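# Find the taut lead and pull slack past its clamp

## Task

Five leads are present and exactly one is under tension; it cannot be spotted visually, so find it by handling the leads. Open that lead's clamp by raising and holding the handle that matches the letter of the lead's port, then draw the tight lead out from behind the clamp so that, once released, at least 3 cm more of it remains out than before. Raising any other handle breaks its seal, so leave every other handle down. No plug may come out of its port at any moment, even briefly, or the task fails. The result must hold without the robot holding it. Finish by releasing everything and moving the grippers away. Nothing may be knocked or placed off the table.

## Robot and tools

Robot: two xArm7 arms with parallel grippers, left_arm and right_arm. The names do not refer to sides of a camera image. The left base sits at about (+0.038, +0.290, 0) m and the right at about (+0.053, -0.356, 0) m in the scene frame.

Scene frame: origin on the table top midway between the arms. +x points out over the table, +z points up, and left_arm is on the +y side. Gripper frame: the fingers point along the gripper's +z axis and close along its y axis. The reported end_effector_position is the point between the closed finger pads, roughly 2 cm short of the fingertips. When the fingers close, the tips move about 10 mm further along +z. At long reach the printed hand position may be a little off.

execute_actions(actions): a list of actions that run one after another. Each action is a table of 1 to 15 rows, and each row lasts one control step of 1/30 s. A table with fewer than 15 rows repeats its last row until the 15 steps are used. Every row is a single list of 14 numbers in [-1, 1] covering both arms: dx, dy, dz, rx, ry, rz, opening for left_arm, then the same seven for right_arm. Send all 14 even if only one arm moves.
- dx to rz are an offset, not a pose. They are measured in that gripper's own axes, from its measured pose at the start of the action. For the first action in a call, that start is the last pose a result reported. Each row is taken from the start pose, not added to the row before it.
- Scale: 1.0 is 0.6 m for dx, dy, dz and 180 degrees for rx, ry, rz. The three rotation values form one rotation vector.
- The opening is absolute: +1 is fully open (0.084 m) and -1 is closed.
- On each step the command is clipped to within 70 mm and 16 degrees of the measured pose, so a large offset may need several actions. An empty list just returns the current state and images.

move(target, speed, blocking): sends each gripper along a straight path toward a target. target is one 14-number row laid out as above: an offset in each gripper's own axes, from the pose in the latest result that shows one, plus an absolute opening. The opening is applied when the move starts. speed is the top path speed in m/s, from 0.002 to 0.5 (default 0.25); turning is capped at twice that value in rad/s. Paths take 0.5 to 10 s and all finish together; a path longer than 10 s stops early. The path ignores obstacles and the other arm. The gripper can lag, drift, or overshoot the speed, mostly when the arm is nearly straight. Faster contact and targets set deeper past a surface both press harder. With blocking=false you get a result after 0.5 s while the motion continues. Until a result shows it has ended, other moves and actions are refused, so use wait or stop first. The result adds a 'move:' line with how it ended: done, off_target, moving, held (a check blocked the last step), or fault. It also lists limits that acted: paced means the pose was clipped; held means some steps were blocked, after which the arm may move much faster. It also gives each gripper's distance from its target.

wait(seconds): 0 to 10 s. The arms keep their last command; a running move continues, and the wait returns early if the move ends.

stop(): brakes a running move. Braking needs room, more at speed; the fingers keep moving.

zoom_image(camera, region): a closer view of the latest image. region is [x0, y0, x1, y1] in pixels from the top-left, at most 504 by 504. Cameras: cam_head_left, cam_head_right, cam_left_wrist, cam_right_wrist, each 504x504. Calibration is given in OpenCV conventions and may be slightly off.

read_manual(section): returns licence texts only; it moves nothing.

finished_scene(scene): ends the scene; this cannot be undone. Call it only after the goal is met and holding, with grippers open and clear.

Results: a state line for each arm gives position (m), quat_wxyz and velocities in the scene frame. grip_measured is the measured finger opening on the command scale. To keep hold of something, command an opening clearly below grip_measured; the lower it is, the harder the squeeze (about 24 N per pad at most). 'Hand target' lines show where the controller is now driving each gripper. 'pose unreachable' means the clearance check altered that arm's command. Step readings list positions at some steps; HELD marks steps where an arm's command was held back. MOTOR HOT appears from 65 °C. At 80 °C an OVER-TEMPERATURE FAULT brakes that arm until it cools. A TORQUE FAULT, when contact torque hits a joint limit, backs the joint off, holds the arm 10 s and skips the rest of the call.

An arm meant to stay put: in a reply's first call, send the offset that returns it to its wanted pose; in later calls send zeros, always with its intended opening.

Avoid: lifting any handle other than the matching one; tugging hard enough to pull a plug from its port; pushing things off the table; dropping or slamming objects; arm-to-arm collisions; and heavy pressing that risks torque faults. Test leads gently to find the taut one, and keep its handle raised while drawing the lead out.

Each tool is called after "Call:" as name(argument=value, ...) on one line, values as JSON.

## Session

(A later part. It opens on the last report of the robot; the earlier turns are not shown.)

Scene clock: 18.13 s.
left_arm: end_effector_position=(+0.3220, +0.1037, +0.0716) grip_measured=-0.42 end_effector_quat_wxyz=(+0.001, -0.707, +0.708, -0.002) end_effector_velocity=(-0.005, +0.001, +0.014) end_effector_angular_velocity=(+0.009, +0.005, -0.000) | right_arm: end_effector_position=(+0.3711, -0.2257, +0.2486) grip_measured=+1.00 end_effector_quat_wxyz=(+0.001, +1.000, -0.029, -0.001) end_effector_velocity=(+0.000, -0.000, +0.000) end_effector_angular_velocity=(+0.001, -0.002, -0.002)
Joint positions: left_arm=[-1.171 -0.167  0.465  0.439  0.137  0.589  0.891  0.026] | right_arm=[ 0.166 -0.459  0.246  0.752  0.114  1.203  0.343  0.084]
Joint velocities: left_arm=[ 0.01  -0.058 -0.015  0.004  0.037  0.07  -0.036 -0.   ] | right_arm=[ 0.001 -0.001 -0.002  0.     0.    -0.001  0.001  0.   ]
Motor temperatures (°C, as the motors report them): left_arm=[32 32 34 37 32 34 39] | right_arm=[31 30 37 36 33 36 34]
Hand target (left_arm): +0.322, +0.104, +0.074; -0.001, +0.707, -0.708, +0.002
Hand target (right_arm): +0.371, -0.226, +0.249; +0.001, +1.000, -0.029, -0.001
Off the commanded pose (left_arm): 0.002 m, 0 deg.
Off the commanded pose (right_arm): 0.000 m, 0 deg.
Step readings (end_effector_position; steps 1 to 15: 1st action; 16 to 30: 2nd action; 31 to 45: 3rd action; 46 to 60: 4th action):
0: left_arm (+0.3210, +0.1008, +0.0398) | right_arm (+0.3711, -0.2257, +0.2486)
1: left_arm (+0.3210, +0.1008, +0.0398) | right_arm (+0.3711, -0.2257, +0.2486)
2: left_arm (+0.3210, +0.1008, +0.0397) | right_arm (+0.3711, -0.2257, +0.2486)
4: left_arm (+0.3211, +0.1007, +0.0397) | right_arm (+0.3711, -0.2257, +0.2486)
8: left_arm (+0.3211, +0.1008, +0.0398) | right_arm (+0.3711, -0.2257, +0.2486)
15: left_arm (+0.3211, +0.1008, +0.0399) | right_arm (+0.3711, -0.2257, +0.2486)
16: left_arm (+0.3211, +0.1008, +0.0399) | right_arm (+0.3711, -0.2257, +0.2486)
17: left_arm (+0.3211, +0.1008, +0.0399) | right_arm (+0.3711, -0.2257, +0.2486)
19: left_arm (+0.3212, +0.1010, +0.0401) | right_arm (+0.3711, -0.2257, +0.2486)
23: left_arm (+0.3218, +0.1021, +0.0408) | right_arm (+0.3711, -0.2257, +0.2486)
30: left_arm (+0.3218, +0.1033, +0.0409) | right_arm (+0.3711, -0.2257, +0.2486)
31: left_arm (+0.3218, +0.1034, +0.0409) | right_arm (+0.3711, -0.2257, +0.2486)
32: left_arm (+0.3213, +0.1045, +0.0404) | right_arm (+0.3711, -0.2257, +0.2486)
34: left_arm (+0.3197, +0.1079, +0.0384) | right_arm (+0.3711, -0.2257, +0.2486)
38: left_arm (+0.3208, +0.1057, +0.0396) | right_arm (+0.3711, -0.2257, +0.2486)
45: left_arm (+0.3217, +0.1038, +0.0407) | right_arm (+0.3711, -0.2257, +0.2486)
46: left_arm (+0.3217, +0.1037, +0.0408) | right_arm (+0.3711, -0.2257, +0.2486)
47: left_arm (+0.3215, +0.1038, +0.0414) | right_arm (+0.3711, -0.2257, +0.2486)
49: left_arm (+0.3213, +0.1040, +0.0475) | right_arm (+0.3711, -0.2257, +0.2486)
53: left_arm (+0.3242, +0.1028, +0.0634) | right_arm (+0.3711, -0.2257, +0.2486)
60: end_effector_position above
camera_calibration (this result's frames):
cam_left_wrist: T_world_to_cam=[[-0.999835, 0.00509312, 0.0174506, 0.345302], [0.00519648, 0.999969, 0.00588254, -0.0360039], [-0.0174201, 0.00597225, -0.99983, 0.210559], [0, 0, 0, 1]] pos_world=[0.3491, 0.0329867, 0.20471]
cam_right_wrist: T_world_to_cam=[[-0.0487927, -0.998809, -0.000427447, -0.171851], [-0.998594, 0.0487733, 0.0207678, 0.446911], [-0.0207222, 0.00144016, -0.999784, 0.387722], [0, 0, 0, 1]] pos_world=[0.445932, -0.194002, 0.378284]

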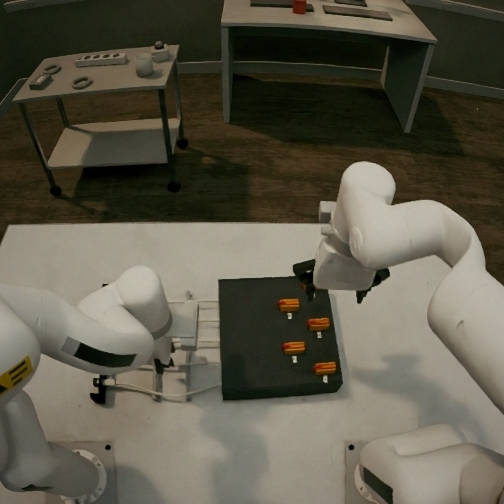

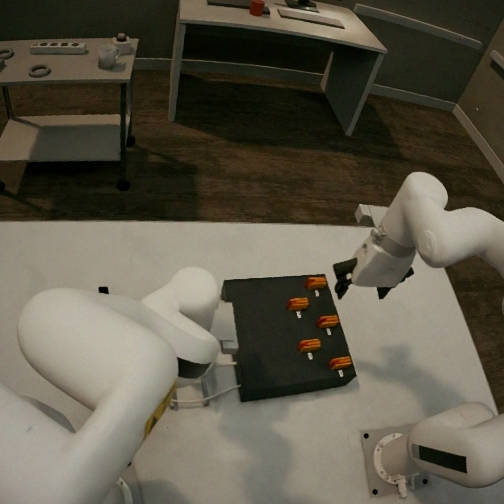

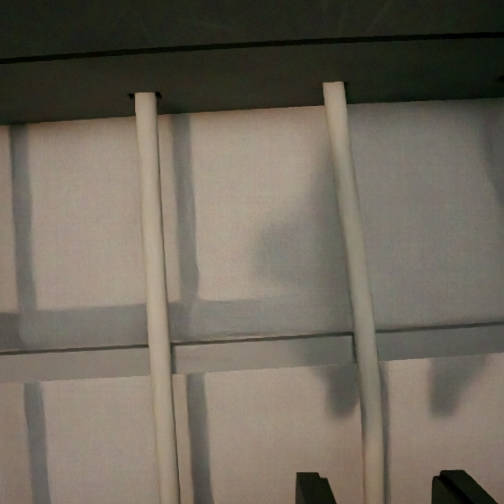

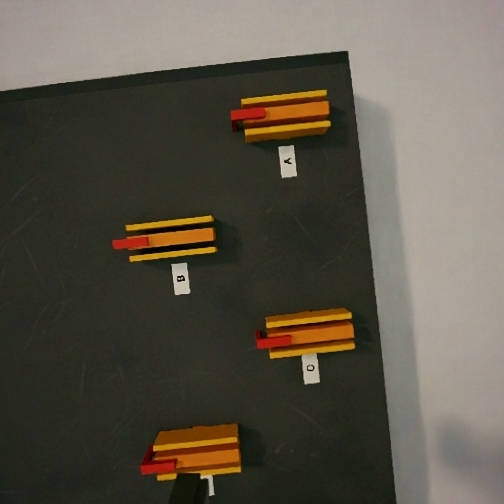

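Call:
move(target=[0,0,0,0,0,0,-0.4,-0.057,-0.147,0.07,0,0,0.5,0], speed=0.4)

Call:
zoom_image(camera="cam_head_right", region=[270,270,390,390])

Scene clock: 21.60 s.
left_arm: end_effector_position=(+0.3220, +0.1037, +0.0716) grip_measured=-0.42 end_effector_quat_wxyz=(+0.001, -0.707, +0.708, -0.002) end_effector_velocity=(-0.000, +0.000, -0.000) end_effector_angular_velocity=(+0.001, +0.001, +0.001) | right_arm: end_effector_position=(+0.3422, -0.1356, +0.2066) grip_measured=-0.01 end_effector_quat_wxyz=(+0.001, +0.687, -0.727, +0.000) end_effector_velocity=(+0.000, +0.001, -0.000) end_effector_angular_velocity=(-0.006, -0.001, -0.014)
Joint positions: left_arm=[-1.171 -0.167  0.465  0.439  0.137  0.589  0.891  0.026] | right_arm=[-0.03  -0.439  0.676  0.724  0.303  1.096  2.021  0.044]
Joint velocities: left_arm=[ 0.    -0.     0.001  0.     0.     0.002 -0.    -0.   ] | right_arm=[-0.005  0.002  0.008  0.004 -0.005  0.002  0.019 -0.   ]
Motor temperatures (°C, as the motors report them): left_arm=[32 32 34 37 32 34 39] | right_arm=[31 30 38 36 33 36 34]
Hand target (left_arm): +0.322, +0.104, +0.072; -0.001, +0.707, -0.708, +0.002
Hand target (right_arm): +0.342, -0.136, +0.207; +0.001, +0.686, -0.728, +0.000
Off the commanded pose (left_arm): 0.000 m, 0 deg.
Off the commanded pose (right_arm): 0.000 m, 0 deg.
move: done
camera_calibration (this result's frames):
cam_left_wrist: T_world_to_cam=[[-0.999835, 0.00509323, 0.0174484, 0.345303], [0.00519655, 0.999969, 0.00588109, -0.0360034], [-0.0174179, 0.00597079, -0.99983, 0.210561], [0, 0, 0, 1]] pos_world=[0.3491, 0.0329863, 0.204712]
cam_right_wrist: T_world_to_cam=[[-0.998881, 0.0472533, -0.00218834, 0.384057], [0.0472058, 0.99872, 0.0181859, 0.186053], [0.00304488, 0.0180622, -0.999832, 0.339183], [0, 0, 0, 1]] pos_world=[0.373811, -0.210089, 0.336583]

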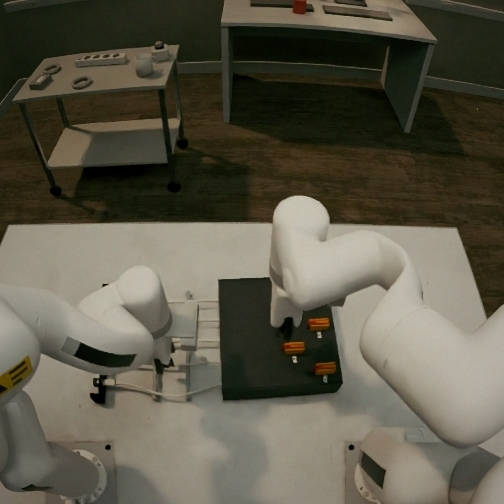

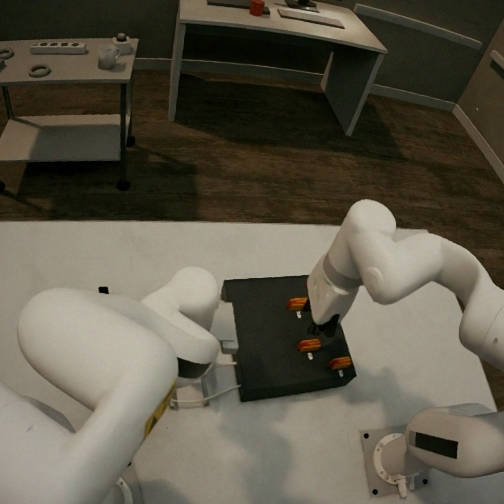

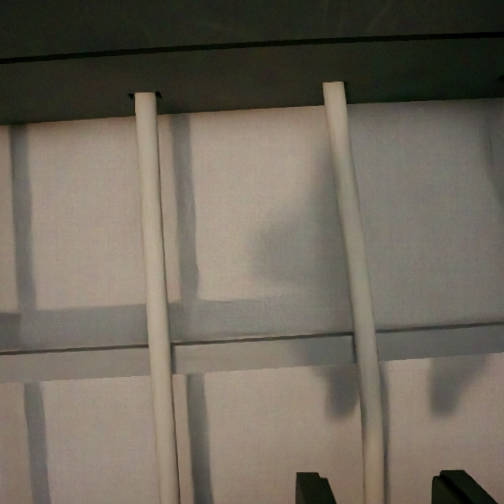

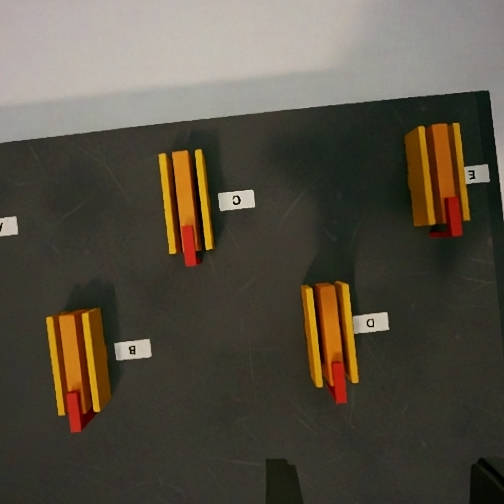

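Region (270, 270, 390, 390) of cam_head_right's 504x504 image, scaled by 4.200, with more detail than that image has.

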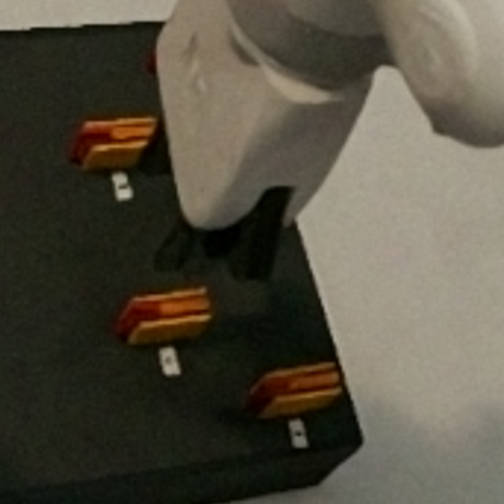

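Call:
move(target=[0.01,0.003,0.051,0,0,0,-0.4,0.065,0,0.14,0,0,0.015,0], speed=0.15)

Call:
zoom_image(camera="cam_head_left", region=[240,280,360,400])

Scene clock: 23.43 s.
left_arm: end_effector_position=(+0.3204, +0.0977, +0.0413) grip_measured=-0.42 end_effector_quat_wxyz=(+0.001, -0.707, +0.708, -0.002) end_effector_velocity=(-0.000, -0.000, -0.001) end_effector_angular_velocity=(+0.000, +0.001, -0.000) | right_arm: end_effector_position=(+0.3393, -0.1744, +0.1230) grip_measured=-0.01 end_effector_quat_wxyz=(+0.001, +0.670, -0.743, +0.000) end_effector_velocity=(+0.001, -0.001, -0.002) end_effector_angular_velocity=(-0.000, +0.000, -0.001)
Joint positions: left_arm=[-1.201 -0.049  0.468  0.429  0.053  0.468  0.936  0.026] | right_arm=[-0.063 -0.369  0.699  0.505  0.322  0.821  1.99   0.044]
Joint velocities: left_arm=[-0.001  0.003  0.     0.    -0.004 -0.002  0.003 -0.   ] | right_arm=[-0.003  0.008  0.003 -0.002 -0.003 -0.009  0.001 -0.   ]
Motor temperatures (°C, as the motors report them): left_arm=[32 32 34 37 32 34 39] | right_arm=[31 30 38 36 33 36 34]
Hand target (left_arm): +0.320, +0.098, +0.041; -0.001, +0.707, -0.708, +0.002
Hand target (right_arm): +0.339, -0.174, +0.123; -0.001, -0.670, +0.743, -0.000
Off the commanded pose (left_arm): 0.000 m, 0 deg.
Off the commanded pose (right_arm): 0.001 m, 0 deg.
move: done
camera_calibration (this result's frames):
cam_left_wrist: T_world_to_cam=[[-0.999842, 0.00504177, 0.0170629, 0.344303], [0.00514469, 0.999969, 0.00599321, -0.0298266], [-0.0170322, 0.00608005, -0.999836, 0.18007], [0, 0, 0, 1]] pos_world=[0.347469, 0.0269949, 0.174345]
cam_right_wrist: T_world_to_cam=[[-0.99563, 0.0933547, -0.00220988, 0.38978], [0.0932983, 0.995467, 0.0184894, 0.210156], [0.00392593, 0.0182025, -0.999827, 0.256037], [0, 0, 0, 1]] pos_world=[0.367465, -0.250252, 0.252968]

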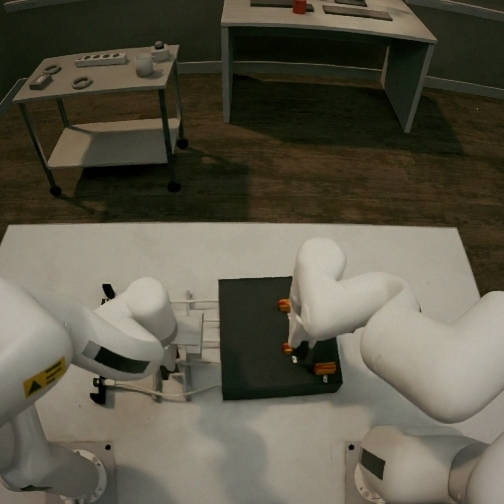

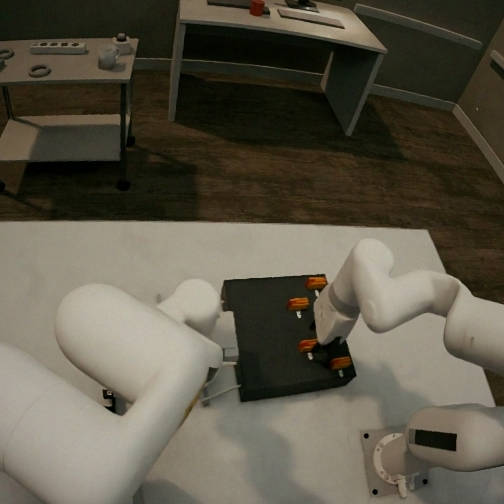

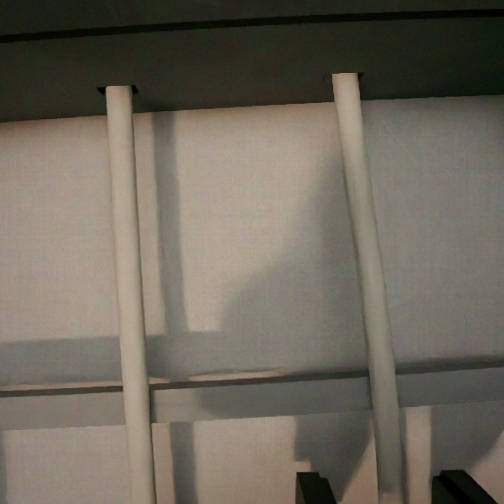

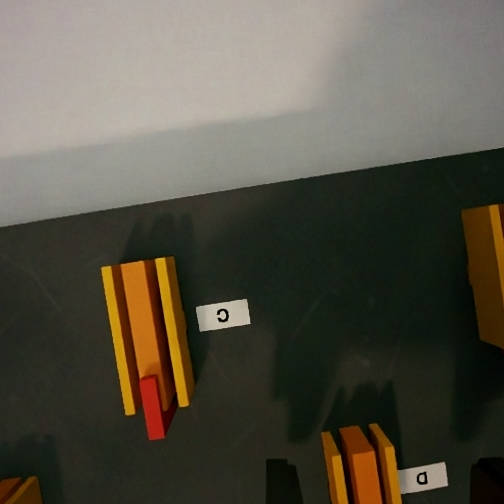

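Region (240, 280, 360, 400) of cam_head_left's 504x504 image, scaled by 4.200, with more detail than that image has.

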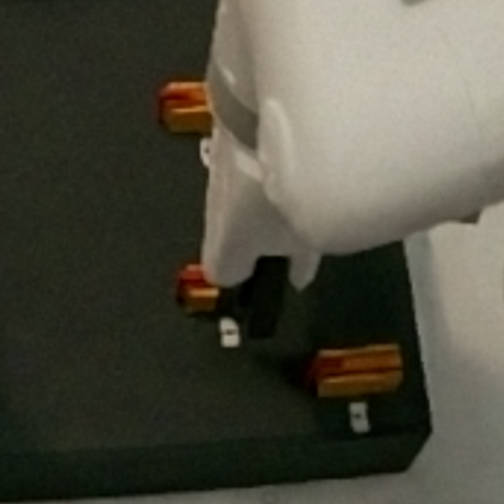

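Call:
move(target=[0,0,0,0,0,0,-0.4,-0.01,0,0.055,0,0,-0.035,-0.2], speed=0.06)

Call:
move(target=[0,0,0,0,0,0,-1,0,0,0,0,0,0,-1])

Call:
move(target=[0,0,0,0,0,0,-1,0,0,-0.02,0,0,0,-1], speed=0.015)

Call:
zoom_image(camera="cam_head_left", region=[240,280,360,400])

Scene clock: 25.43 s.
left_arm: end_effector_position=(+0.3204, +0.0977, +0.0413) grip_measured=-0.42 end_effector_quat_wxyz=(+0.001, -0.707, +0.708, -0.002) end_effector_velocity=(+0.000, +0.000, -0.000) end_effector_angular_velocity=(-0.000, +0.000, +0.000) | right_arm: end_effector_position=(+0.3397, -0.1682, +0.0904) grip_measured=-0.22 end_effector_quat_wxyz=(+0.000, +0.709, -0.705, -0.000) end_effector_velocity=(+0.001, +0.000, -0.002) end_effector_angular_velocity=(-0.001, -0.002, +0.007)
Joint positions: left_arm=[-1.201 -0.049  0.468  0.429  0.053  0.468  0.936  0.026] | right_arm=[-0.074 -0.254  0.741  0.477  0.272  0.685  1.94   0.035]
Joint velocities: left_arm=[ 0.     0.    -0.     0.    -0.001 -0.     0.001 -0.   ] | right_arm=[-0.003  0.01   0.004 -0.    -0.008 -0.01   0.001 -0.   ]
Motor temperatures (°C, as the motors report them): left_arm=[32 32 34 37 32 34 39] | right_arm=[31 30 38 36 33 36 34]
Hand target (left_arm): +0.320, +0.098, +0.041; -0.001, +0.707, -0.708, +0.002
Hand target (right_arm): +0.340, -0.168, +0.090; +0.001, +0.710, -0.705, -0.000
Off the commanded pose (left_arm): 0.000 m, 0 deg.
Off the commanded pose (right_arm): 0.000 m, 0 deg.
move: done
camera_calibration (this result's frames):
cam_left_wrist: T_world_to_cam=[[-0.999842, 0.00504212, 0.0170645, 0.344303], [0.00514506, 0.999969, 0.00599377, -0.0298267], [-0.0170337, 0.00608062, -0.999836, 0.18007], [0, 0, 0, 1]] pos_world=[0.347469, 0.0269948, 0.174344]
cam_right_wrist: T_world_to_cam=[[-0.999867, -0.0161402, -0.00218991, 0.372561], [-0.0161799, 0.999679, 0.0195054, 0.24241], [0.00187439, 0.0195382, -0.999807, 0.224256], [0, 0, 0, 1]] pos_world=[0.376013, -0.240701, 0.220301]

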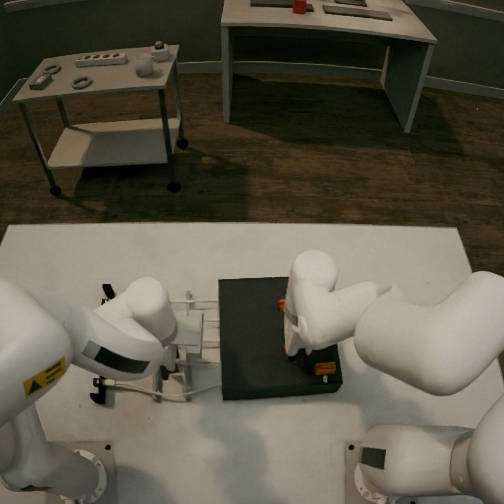

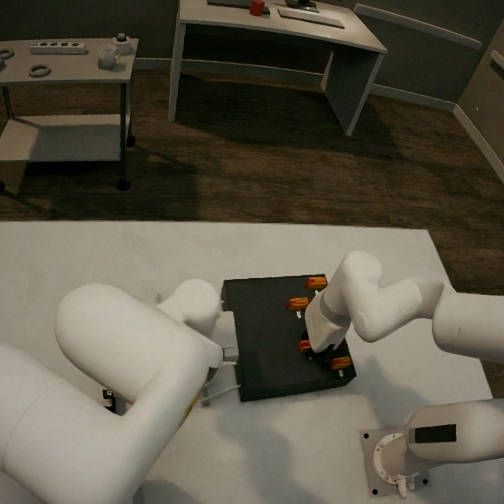

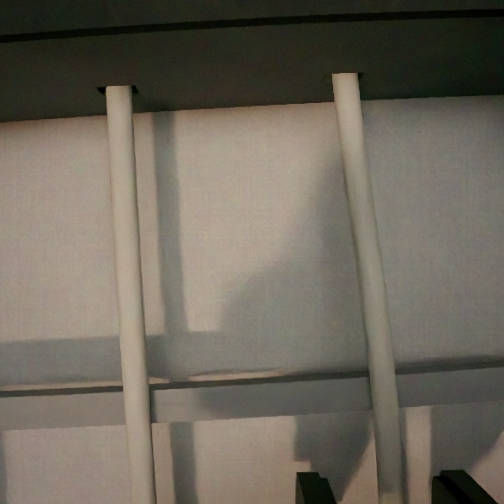

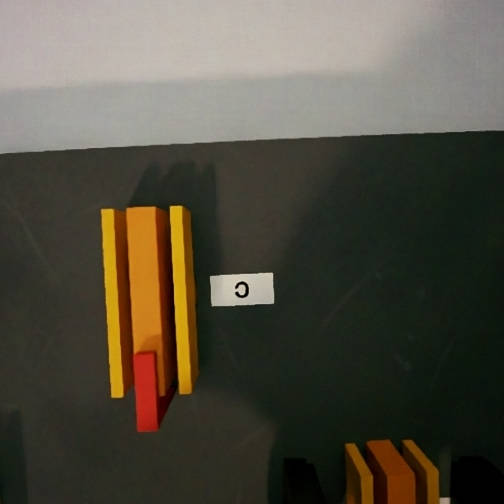

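Scene clock: 25.93 s.
left_arm: end_effector_position=(+0.3204, +0.0977, +0.0412) grip_measured=-0.88 end_effector_quat_wxyz=(+0.001, -0.707, +0.708, -0.002) end_effector_velocity=(+0.000, +0.000, +0.000) end_effector_angular_velocity=(-0.000, -0.000, +0.001) | right_arm: end_effector_position=(+0.3393, -0.1682, +0.0903) grip_measured=-0.73 end_effector_quat_wxyz=(+0.001, +0.710, -0.705, -0.000) end_effector_velocity=(+0.000, +0.000, +0.000) end_effector_angular_velocity=(+0.001, -0.001, -0.001)
Joint positions: left_arm=[-1.201 -0.049  0.468  0.429  0.053  0.468  0.936  0.005] | right_arm=[-0.074 -0.254  0.742  0.476  0.272  0.686  1.94   0.012]
Joint velocities: left_arm=[ 0.001 -0.     0.     0.     0.     0.    -0.    -0.   ] | right_arm=[-0.    -0.     0.001  0.     0.001 -0.001  0.     0.   ]
Motor temperatures (°C, as the motors report them): left_arm=[32 32 34 37 32 34 39] | right_arm=[31 30 38 36 33 36 34]
Hand target (left_arm): +0.320, +0.098, +0.041; -0.001, +0.707, -0.708, +0.002
Hand target (right_arm): +0.340, -0.168, +0.090; +0.000, +0.709, -0.705, -0.000
Off the commanded pose (left_arm): 0.000 m, 0 deg.
Off the commanded pose (right_arm): 0.000 m, 0 deg.
move: done
camera_calibration (this result's frames):
cam_left_wrist: T_world_to_cam=[[-0.999841, 0.00501868, 0.0170977, 0.344296], [0.0051223, 0.999969, 0.00602195, -0.0298375], [-0.0170669, 0.00610857, -0.999836, 0.180067], [0, 0, 0, 1]] pos_world=[0.347467, 0.0270087, 0.174331]
cam_right_wrist: T_world_to_cam=[[-0.999853, -0.017096, -0.00125917, 0.371881], [-0.0171168, 0.999674, 0.0189552, 0.242724], [0.000934697, 0.0189739, -0.99982, 0.224298], [0, 0, 0, 1]] pos_world=[0.375771, -0.240543, 0.220125]

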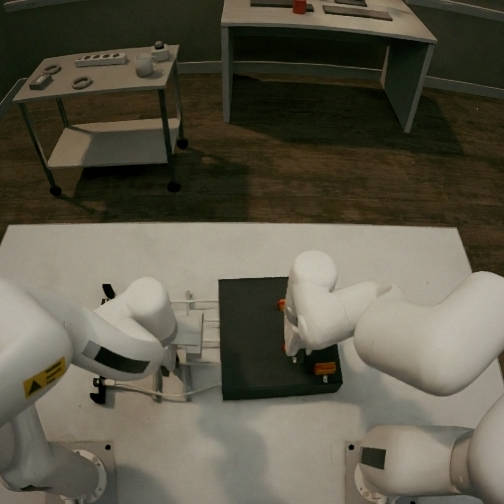

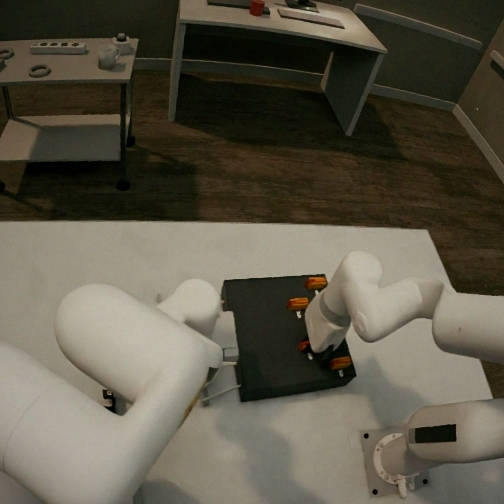

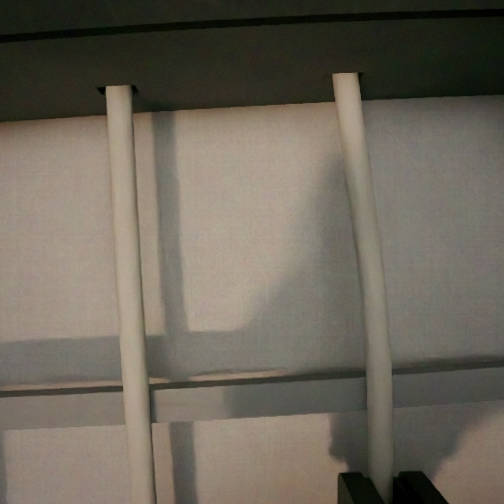

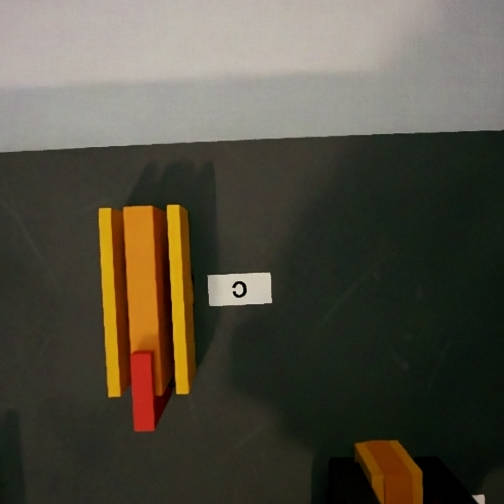

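Scene clock: 27.03 s.
left_arm: end_effector_position=(+0.3204, +0.0977, +0.0412) grip_measured=-0.88 end_effector_quat_wxyz=(+0.001, -0.707, +0.708, -0.002) end_effector_velocity=(+0.000, +0.000, -0.000) end_effector_angular_velocity=(+0.000, +0.000, +0.002) | right_arm: end_effector_position=(+0.3393, -0.1686, +0.1018) grip_measured=-0.74 end_effector_quat_wxyz=(+0.001, +0.709, -0.705, -0.000) end_effector_velocity=(+0.000, +0.000, +0.003) end_effector_angular_velocity=(+0.001, -0.002, -0.000)
Joint positions: left_arm=[-1.201 -0.049  0.468  0.429  0.053  0.468  0.936  0.005] | right_arm=[-0.063 -0.292  0.725  0.489  0.289  0.734  1.925  0.012]
Joint velocities: left_arm=[ 0.001 -0.     0.     0.    -0.     0.    -0.001 -0.   ] | right_arm=[ 0.003 -0.01  -0.004  0.004  0.004  0.011 -0.003 -0.   ]
Motor temperatures (°C, as the motors report them): left_arm=[32 32 34 37 32 34 39] | right_arm=[31 30 38 36 33 36 34]
Hand target (left_arm): +0.320, +0.098, +0.041; -0.001, +0.707, -0.708, +0.002
Hand target (right_arm): +0.339, -0.168, +0.102; +0.001, +0.710, -0.705, -0.000
Off the commanded pose (left_arm): 0.000 m, 0 deg.
Off the commanded pose (right_arm): 0.001 m, 0 deg.
move: done
camera_calibration (this result's frames):
cam_left_wrist: T_world_to_cam=[[-0.999841, 0.00501872, 0.0170978, 0.344296], [0.00512234, 0.999969, 0.00602201, -0.0298375], [-0.017067, 0.00610863, -0.999836, 0.180067], [0, 0, 0, 1]] pos_world=[0.347467, 0.0270087, 0.174331]
cam_right_wrist: T_world_to_cam=[[-0.999865, -0.0164069, -0.000782014, 0.371963], [-0.0164185, 0.999696, 0.018367, 0.242708], [0.00048043, 0.0183774, -0.999831, 0.235852], [0, 0, 0, 1]] pos_world=[0.375785, -0.240865, 0.231645]

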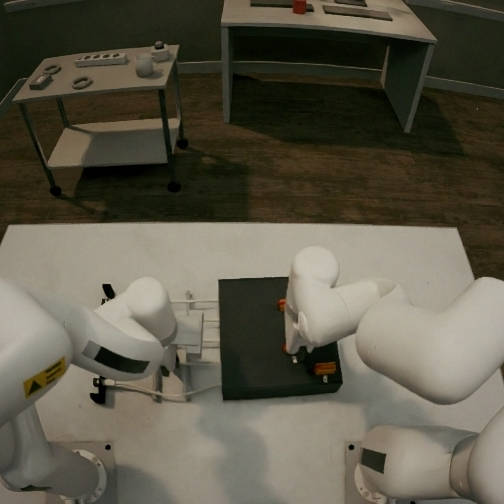

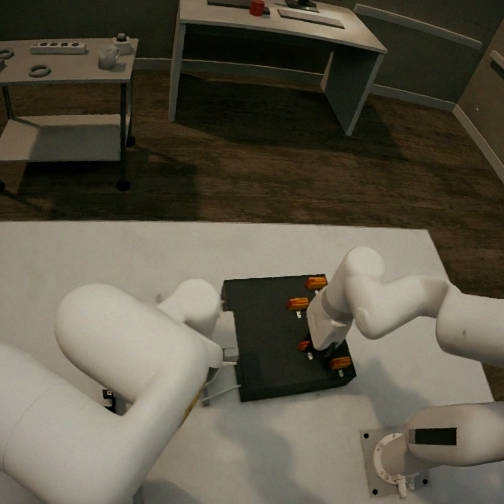

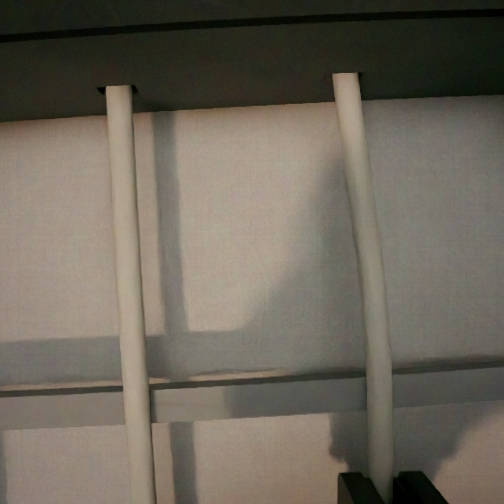

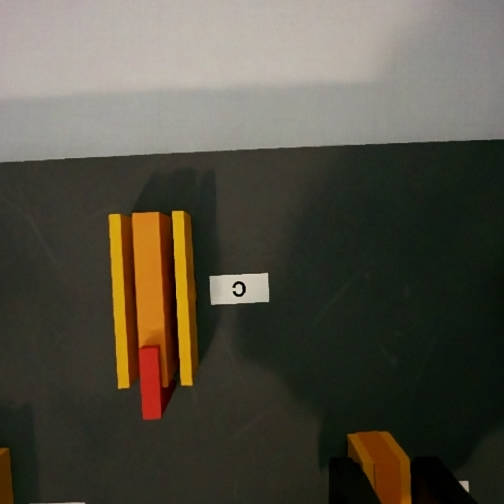

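Region (240, 280, 360, 400) of cam_head_left's 504x504 image, scaled by 4.200, with more detail than that image has.

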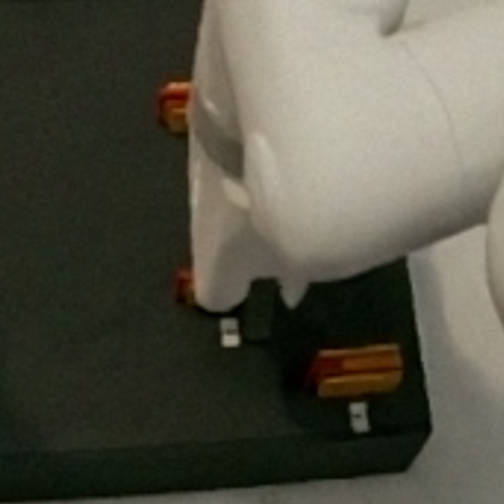

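Call:
move(target=[-0.01,0,-0.005,0,0,0,-1,0,0,0,0,0,0,-1], speed=0.01)

Scene clock: 29.33 s.
left_arm: end_effector_position=(+0.3212, +0.1013, +0.0451) grip_measured=-0.88 end_effector_quat_wxyz=(+0.002, -0.706, +0.709, -0.005) end_effector_velocity=(-0.001, +0.004, +0.001) end_effector_angular_velocity=(+0.003, +0.003, +0.000) | right_arm: end_effector_position=(+0.3394, -0.1684, +0.1020) grip_measured=-0.74 end_effector_quat_wxyz=(+0.001, +0.709, -0.705, -0.000) end_effector_velocity=(+0.000, -0.000, -0.000) end_effector_angular_velocity=(+0.000, -0.001, -0.002)
Joint positions: left_arm=[-1.191 -0.071  0.472  0.421  0.073  0.476  0.935  0.005] | right_arm=[-0.063 -0.292  0.725  0.489  0.289  0.734  1.925  0.012]
Joint velocities: left_arm=[ 0.008 -0.011  0.002 -0.007  0.012  0.007 -0.    -0.   ] | right_arm=[-0.     0.    -0.001 -0.001 -0.    -0.001  0.002  0.   ]
Motor temperatures (°C, as the motors report them): left_arm=[32 32 34 37 32 34 39] | right_arm=[31 30 38 36 33 36 34]
Hand target (left_arm): +0.320, +0.104, +0.044; -0.001, +0.707, -0.708, +0.002
Hand target (right_arm): +0.339, -0.169, +0.102; +0.001, +0.709, -0.705, -0.000
Off the commanded pose (left_arm): 0.003 m, 0 deg.
Off the commanded pose (right_arm): 0.000 m, 0 deg.
move: done
camera_calibration (this result's frames):
cam_left_wrist: T_world_to_cam=[[-0.999877, 0.00809089, 0.0134141, 0.344852], [0.0081292, 0.999963, 0.00280443, -0.0342931], [-0.0133909, 0.00291313, -0.999906, 0.18308], [0, 0, 0, 1]] pos_world=[0.34754, 0.0309683, 0.178533]
cam_right_wrist: T_world_to_cam=[[-0.99986, -0.0167174, -0.00114071, 0.372021], [-0.0167356, 0.99969, 0.0184419, 0.242631], [0.000832055, 0.0184584, -0.999829, 0.235968], [0, 0, 0, 1]] pos_world=[0.375833, -0.240692, 0.231877]

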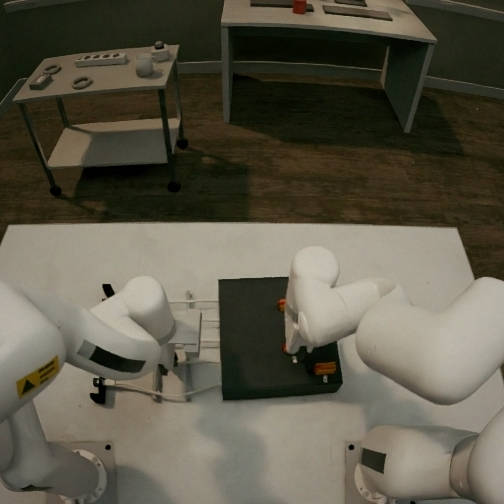

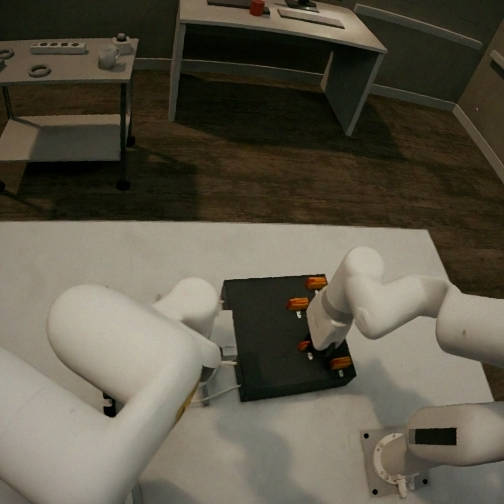

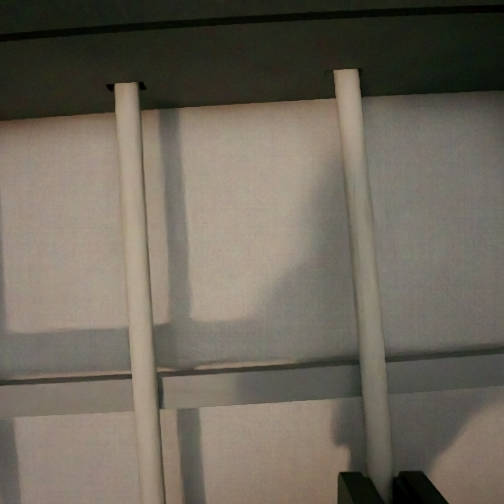

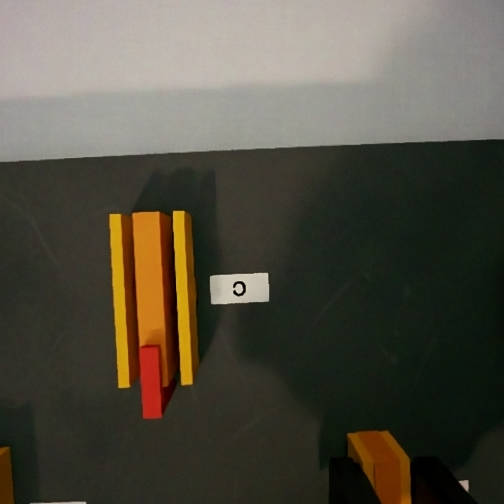

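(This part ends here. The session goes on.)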